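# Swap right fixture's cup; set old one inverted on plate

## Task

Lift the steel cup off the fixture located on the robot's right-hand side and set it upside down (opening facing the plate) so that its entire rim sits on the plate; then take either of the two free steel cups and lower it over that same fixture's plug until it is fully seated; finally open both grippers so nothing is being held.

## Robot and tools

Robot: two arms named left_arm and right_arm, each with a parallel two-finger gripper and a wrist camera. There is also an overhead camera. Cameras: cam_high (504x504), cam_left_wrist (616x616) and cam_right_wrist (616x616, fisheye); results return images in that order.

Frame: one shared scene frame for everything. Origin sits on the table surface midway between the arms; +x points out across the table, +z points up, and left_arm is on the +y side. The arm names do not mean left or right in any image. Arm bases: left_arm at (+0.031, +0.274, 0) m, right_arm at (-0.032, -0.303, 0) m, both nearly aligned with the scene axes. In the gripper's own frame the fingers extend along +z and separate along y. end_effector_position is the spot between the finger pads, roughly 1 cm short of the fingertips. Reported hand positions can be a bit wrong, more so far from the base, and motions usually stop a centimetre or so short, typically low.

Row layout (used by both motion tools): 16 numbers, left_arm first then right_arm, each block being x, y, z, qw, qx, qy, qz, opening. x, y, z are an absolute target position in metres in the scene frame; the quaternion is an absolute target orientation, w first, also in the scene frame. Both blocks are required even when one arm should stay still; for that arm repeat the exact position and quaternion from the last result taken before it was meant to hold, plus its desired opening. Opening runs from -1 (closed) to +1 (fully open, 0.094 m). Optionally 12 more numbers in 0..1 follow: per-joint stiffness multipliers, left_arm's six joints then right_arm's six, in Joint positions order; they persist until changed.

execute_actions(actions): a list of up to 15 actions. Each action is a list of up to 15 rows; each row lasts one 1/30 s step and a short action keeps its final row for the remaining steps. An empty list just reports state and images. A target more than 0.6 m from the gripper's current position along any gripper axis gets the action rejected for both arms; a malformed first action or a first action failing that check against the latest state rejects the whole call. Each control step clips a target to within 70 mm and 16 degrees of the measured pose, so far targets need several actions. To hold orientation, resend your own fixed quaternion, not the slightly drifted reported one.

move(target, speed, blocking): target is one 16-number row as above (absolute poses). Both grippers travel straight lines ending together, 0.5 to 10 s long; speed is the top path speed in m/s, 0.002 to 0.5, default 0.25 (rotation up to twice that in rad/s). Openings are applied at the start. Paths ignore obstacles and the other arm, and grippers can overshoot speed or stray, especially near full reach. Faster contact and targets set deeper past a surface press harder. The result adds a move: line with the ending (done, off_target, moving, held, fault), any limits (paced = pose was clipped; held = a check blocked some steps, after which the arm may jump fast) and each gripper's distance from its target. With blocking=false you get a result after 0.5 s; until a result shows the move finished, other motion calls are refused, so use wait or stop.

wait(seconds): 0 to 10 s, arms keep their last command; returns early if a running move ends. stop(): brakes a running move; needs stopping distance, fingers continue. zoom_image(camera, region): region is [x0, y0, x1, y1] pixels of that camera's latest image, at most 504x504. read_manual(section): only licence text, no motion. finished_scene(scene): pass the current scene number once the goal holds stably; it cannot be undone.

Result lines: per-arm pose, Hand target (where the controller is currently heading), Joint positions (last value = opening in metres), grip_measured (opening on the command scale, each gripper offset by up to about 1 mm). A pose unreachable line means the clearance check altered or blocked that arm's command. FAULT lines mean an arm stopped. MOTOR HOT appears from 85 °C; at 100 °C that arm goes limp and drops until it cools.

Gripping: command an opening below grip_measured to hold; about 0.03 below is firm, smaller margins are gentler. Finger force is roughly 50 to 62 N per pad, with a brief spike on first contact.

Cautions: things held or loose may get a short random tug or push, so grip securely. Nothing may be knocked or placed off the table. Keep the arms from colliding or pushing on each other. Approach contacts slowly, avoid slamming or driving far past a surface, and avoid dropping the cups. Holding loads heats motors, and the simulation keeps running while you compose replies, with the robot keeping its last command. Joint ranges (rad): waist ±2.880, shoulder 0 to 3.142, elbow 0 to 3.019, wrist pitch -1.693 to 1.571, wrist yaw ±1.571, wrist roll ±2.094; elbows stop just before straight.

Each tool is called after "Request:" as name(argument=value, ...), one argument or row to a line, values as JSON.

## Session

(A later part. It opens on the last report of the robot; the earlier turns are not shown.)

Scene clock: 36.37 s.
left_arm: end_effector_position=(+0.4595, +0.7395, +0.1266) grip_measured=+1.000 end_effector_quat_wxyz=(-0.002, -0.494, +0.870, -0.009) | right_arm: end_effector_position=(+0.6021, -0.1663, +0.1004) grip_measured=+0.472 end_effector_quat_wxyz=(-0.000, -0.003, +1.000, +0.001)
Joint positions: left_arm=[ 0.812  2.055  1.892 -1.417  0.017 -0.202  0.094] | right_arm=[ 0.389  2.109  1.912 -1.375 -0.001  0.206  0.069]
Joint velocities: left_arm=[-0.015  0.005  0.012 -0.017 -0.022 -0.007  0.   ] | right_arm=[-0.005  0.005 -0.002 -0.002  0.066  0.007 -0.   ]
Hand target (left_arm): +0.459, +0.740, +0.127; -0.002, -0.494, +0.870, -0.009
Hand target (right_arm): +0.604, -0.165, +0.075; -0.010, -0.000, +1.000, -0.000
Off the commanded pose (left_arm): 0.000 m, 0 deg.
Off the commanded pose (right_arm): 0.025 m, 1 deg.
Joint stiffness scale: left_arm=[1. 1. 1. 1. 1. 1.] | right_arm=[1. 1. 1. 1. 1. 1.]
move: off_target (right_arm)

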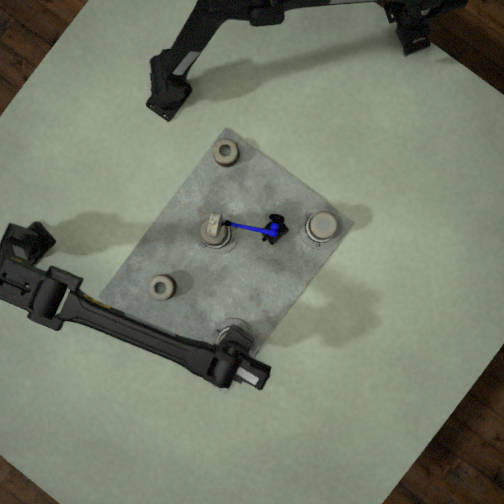

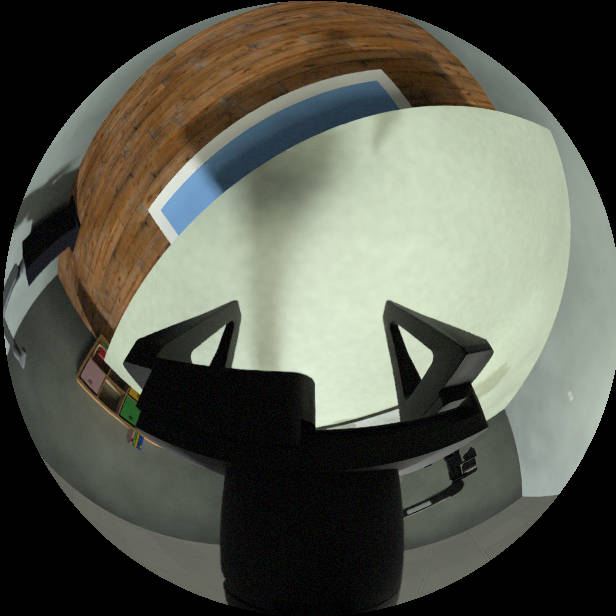

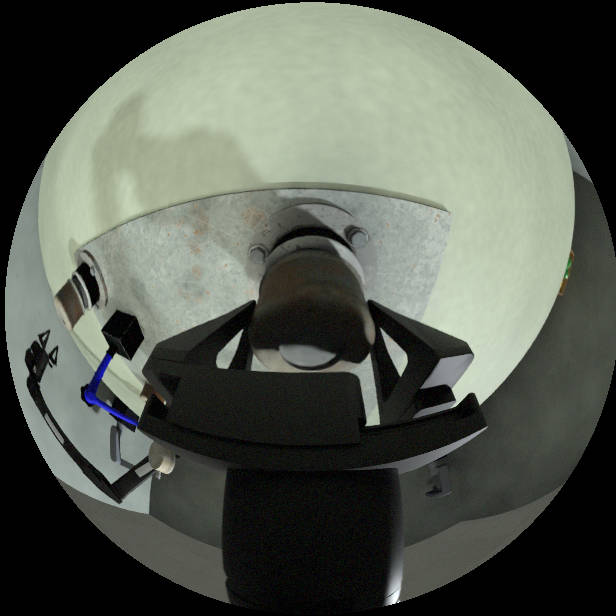

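Seated or nearly; a short press, then release and lift.

Request:
execute_actions(
  actions=[
    [[0.4595,0.7395,0.1266,-0.002,-0.494,0.870,-0.009,1,0.604,-0.165,0.062,-0.01,0,1,0,0.42]],
    [[0.4595,0.7395,0.1266,-0.002,-0.494,0.870,-0.009,1,0.602,-0.1663,0.1,0,0,1,0,0.42],[0.4595,0.7395,0.1266,-0.002,-0.494,0.870,-0.009,1,0.602,-0.1663,0.1,0,0,1,0,0.42],[0.4595,0.7395,0.1266,-0.002,-0.494,0.870,-0.009,1,0.602,-0.1663,0.1,0,0,1,0,0.42],[0.4595,0.7395,0.1266,-0.002,-0.494,0.870,-0.009,1,0.602,-0.1663,0.1,0,0,1,0,1]],
  ],
)

Request:
move(
  target=[0.4595,0.7395,0.1266,-0.002,-0.494,0.870,-0.009,1,0.604,-0.166,0.2,0,0,1,0,1],
  speed=0.2,
)

Request:
zoom_image(
  camera="cam_right_wrist",
  region=[200, 160, 430, 390],
)

Scene clock: 37.90 s.
left_arm: end_effector_position=(+0.4595, +0.7395, +0.1266) grip_measured=+1.000 end_effector_quat_wxyz=(-0.002, -0.494, +0.870, -0.009) | right_arm: end_effector_position=(+0.6019, -0.1664, +0.0996) grip_measured=+1.000 end_effector_quat_wxyz=(+0.001, -0.003, +1.000, +0.001)
Joint positions: left_arm=[ 0.812  2.055  1.892 -1.417  0.017 -0.202  0.094] | right_arm=[ 0.389  2.106  1.905 -1.368 -0.001  0.206  0.094]
Joint velocities: left_arm=[-0.015  0.005 -0.007 -0.017 -0.022 -0.066  0.   ] | right_arm=[ 0.005 -0.015  0.002 -0.002 -0.007 -0.022  0.   ]
Hand target (left_arm): +0.459, +0.740, +0.127; -0.002, -0.494, +0.870, -0.009
Hand target (right_arm): +0.602, -0.166, +0.100; +0.000, -0.000, +1.000, -0.000
Off the commanded pose (left_arm): 0.000 m, 0 deg.
Off the commanded pose (right_arm): 0.000 m, 0 deg.
Joint stiffness scale: left_arm=[1. 1. 1. 1. 1. 1.] | right_arm=[1. 1. 1. 1. 1. 1.]

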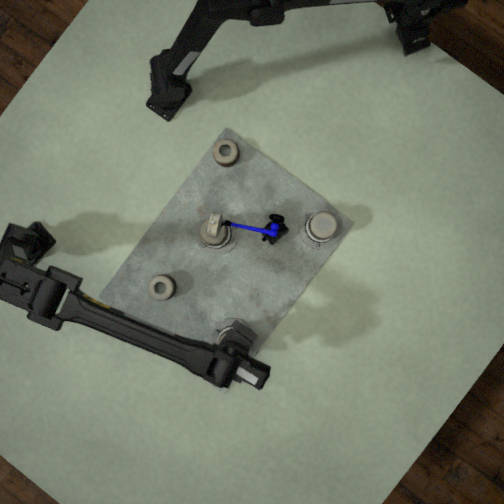

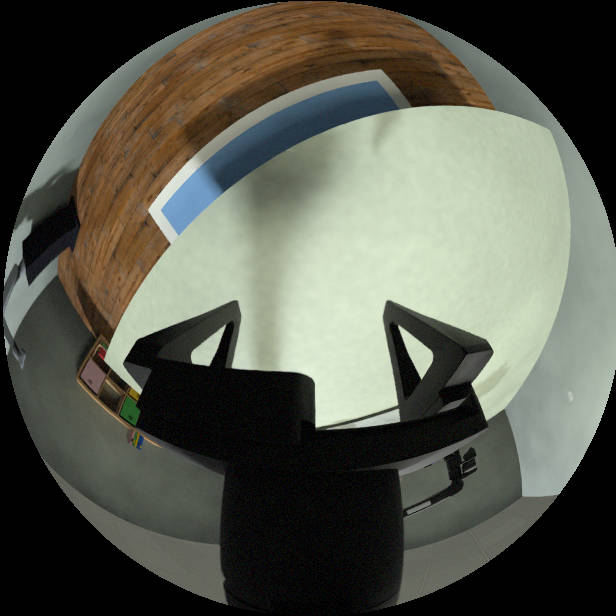

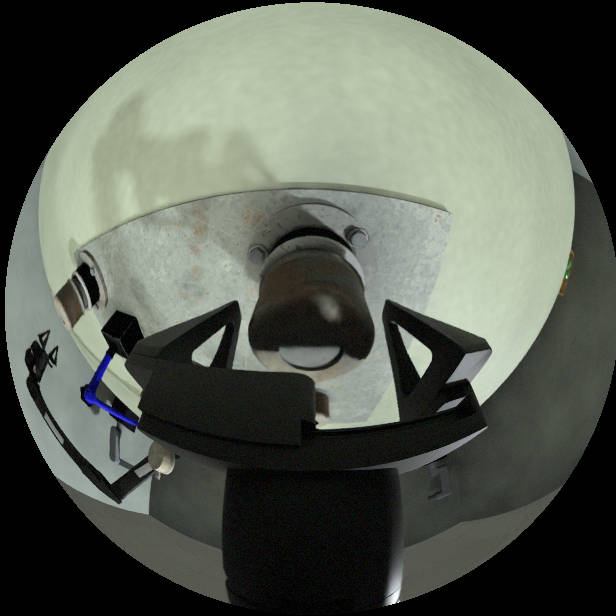

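Scene clock: 38.90 s.
left_arm: end_effector_position=(+0.4595, +0.7395, +0.1266) grip_measured=+1.000 end_effector_quat_wxyz=(-0.002, -0.494, +0.870, -0.009) | right_arm: end_effector_position=(+0.5961, -0.1677, +0.1768) grip_measured=+1.000 end_effector_quat_wxyz=(-0.018, -0.003, +1.000, -0.003)
Joint positions: left_arm=[ 0.812  2.055  1.892 -1.417  0.017 -0.202  0.094] | right_arm=[ 0.389  2.093  2.087 -1.602 -0.001  0.206  0.094]
Joint velocities: left_arm=[-0.005 -0.015 -0.012 -0.017  0.051 -0.081  0.   ] | right_arm=[ 0.005  0.005  0.012 -0.017 -0.022 -0.007  0.   ]
Hand target (left_arm): +0.459, +0.740, +0.127; -0.002, -0.494, +0.870, -0.009
Hand target (right_arm): +0.602, -0.166, +0.200; +0.000, -0.000, +1.000, +0.000
Off the commanded pose (left_arm): 0.000 m, 0 deg.
Off the commanded pose (right_arm): 0.025 m, 2 deg.
Joint stiffness scale: left_arm=[1. 1. 1. 1. 1. 1.] | right_arm=[1. 1. 1. 1. 1. 1.]
move: off_target (right_arm)

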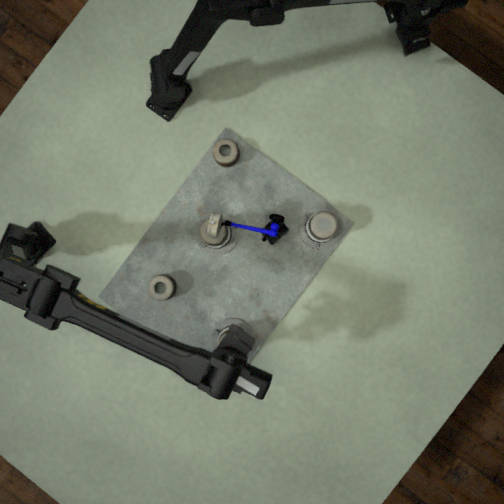

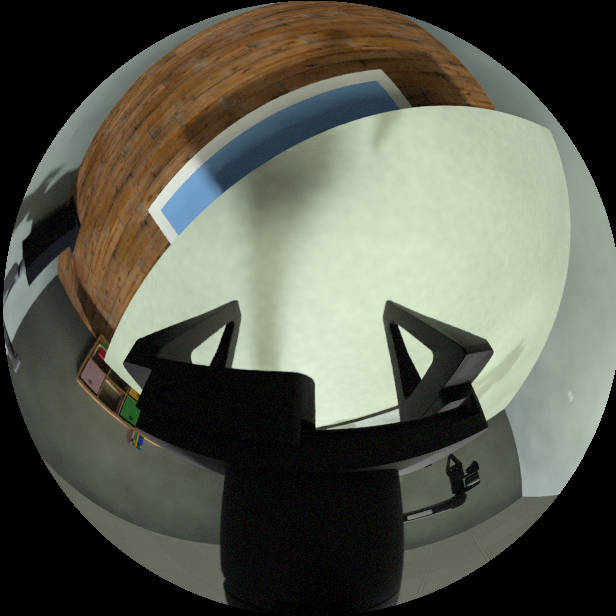

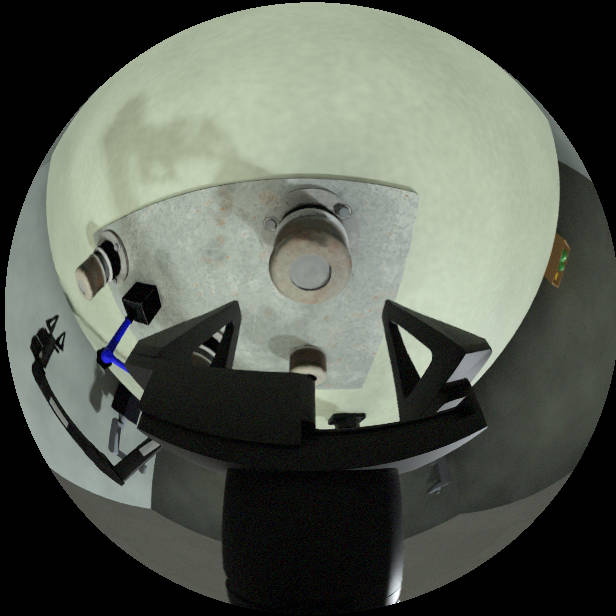

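Region (200, 160, 430, 390) of cam_right_wrist's 616x616 image, scaled by 2.191, with more detail than that image has.

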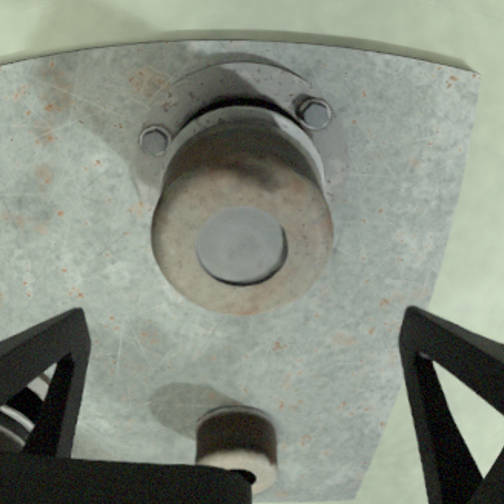

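Request:
finished_scene(
  scene=1,
)

The scene is finished: the task was done.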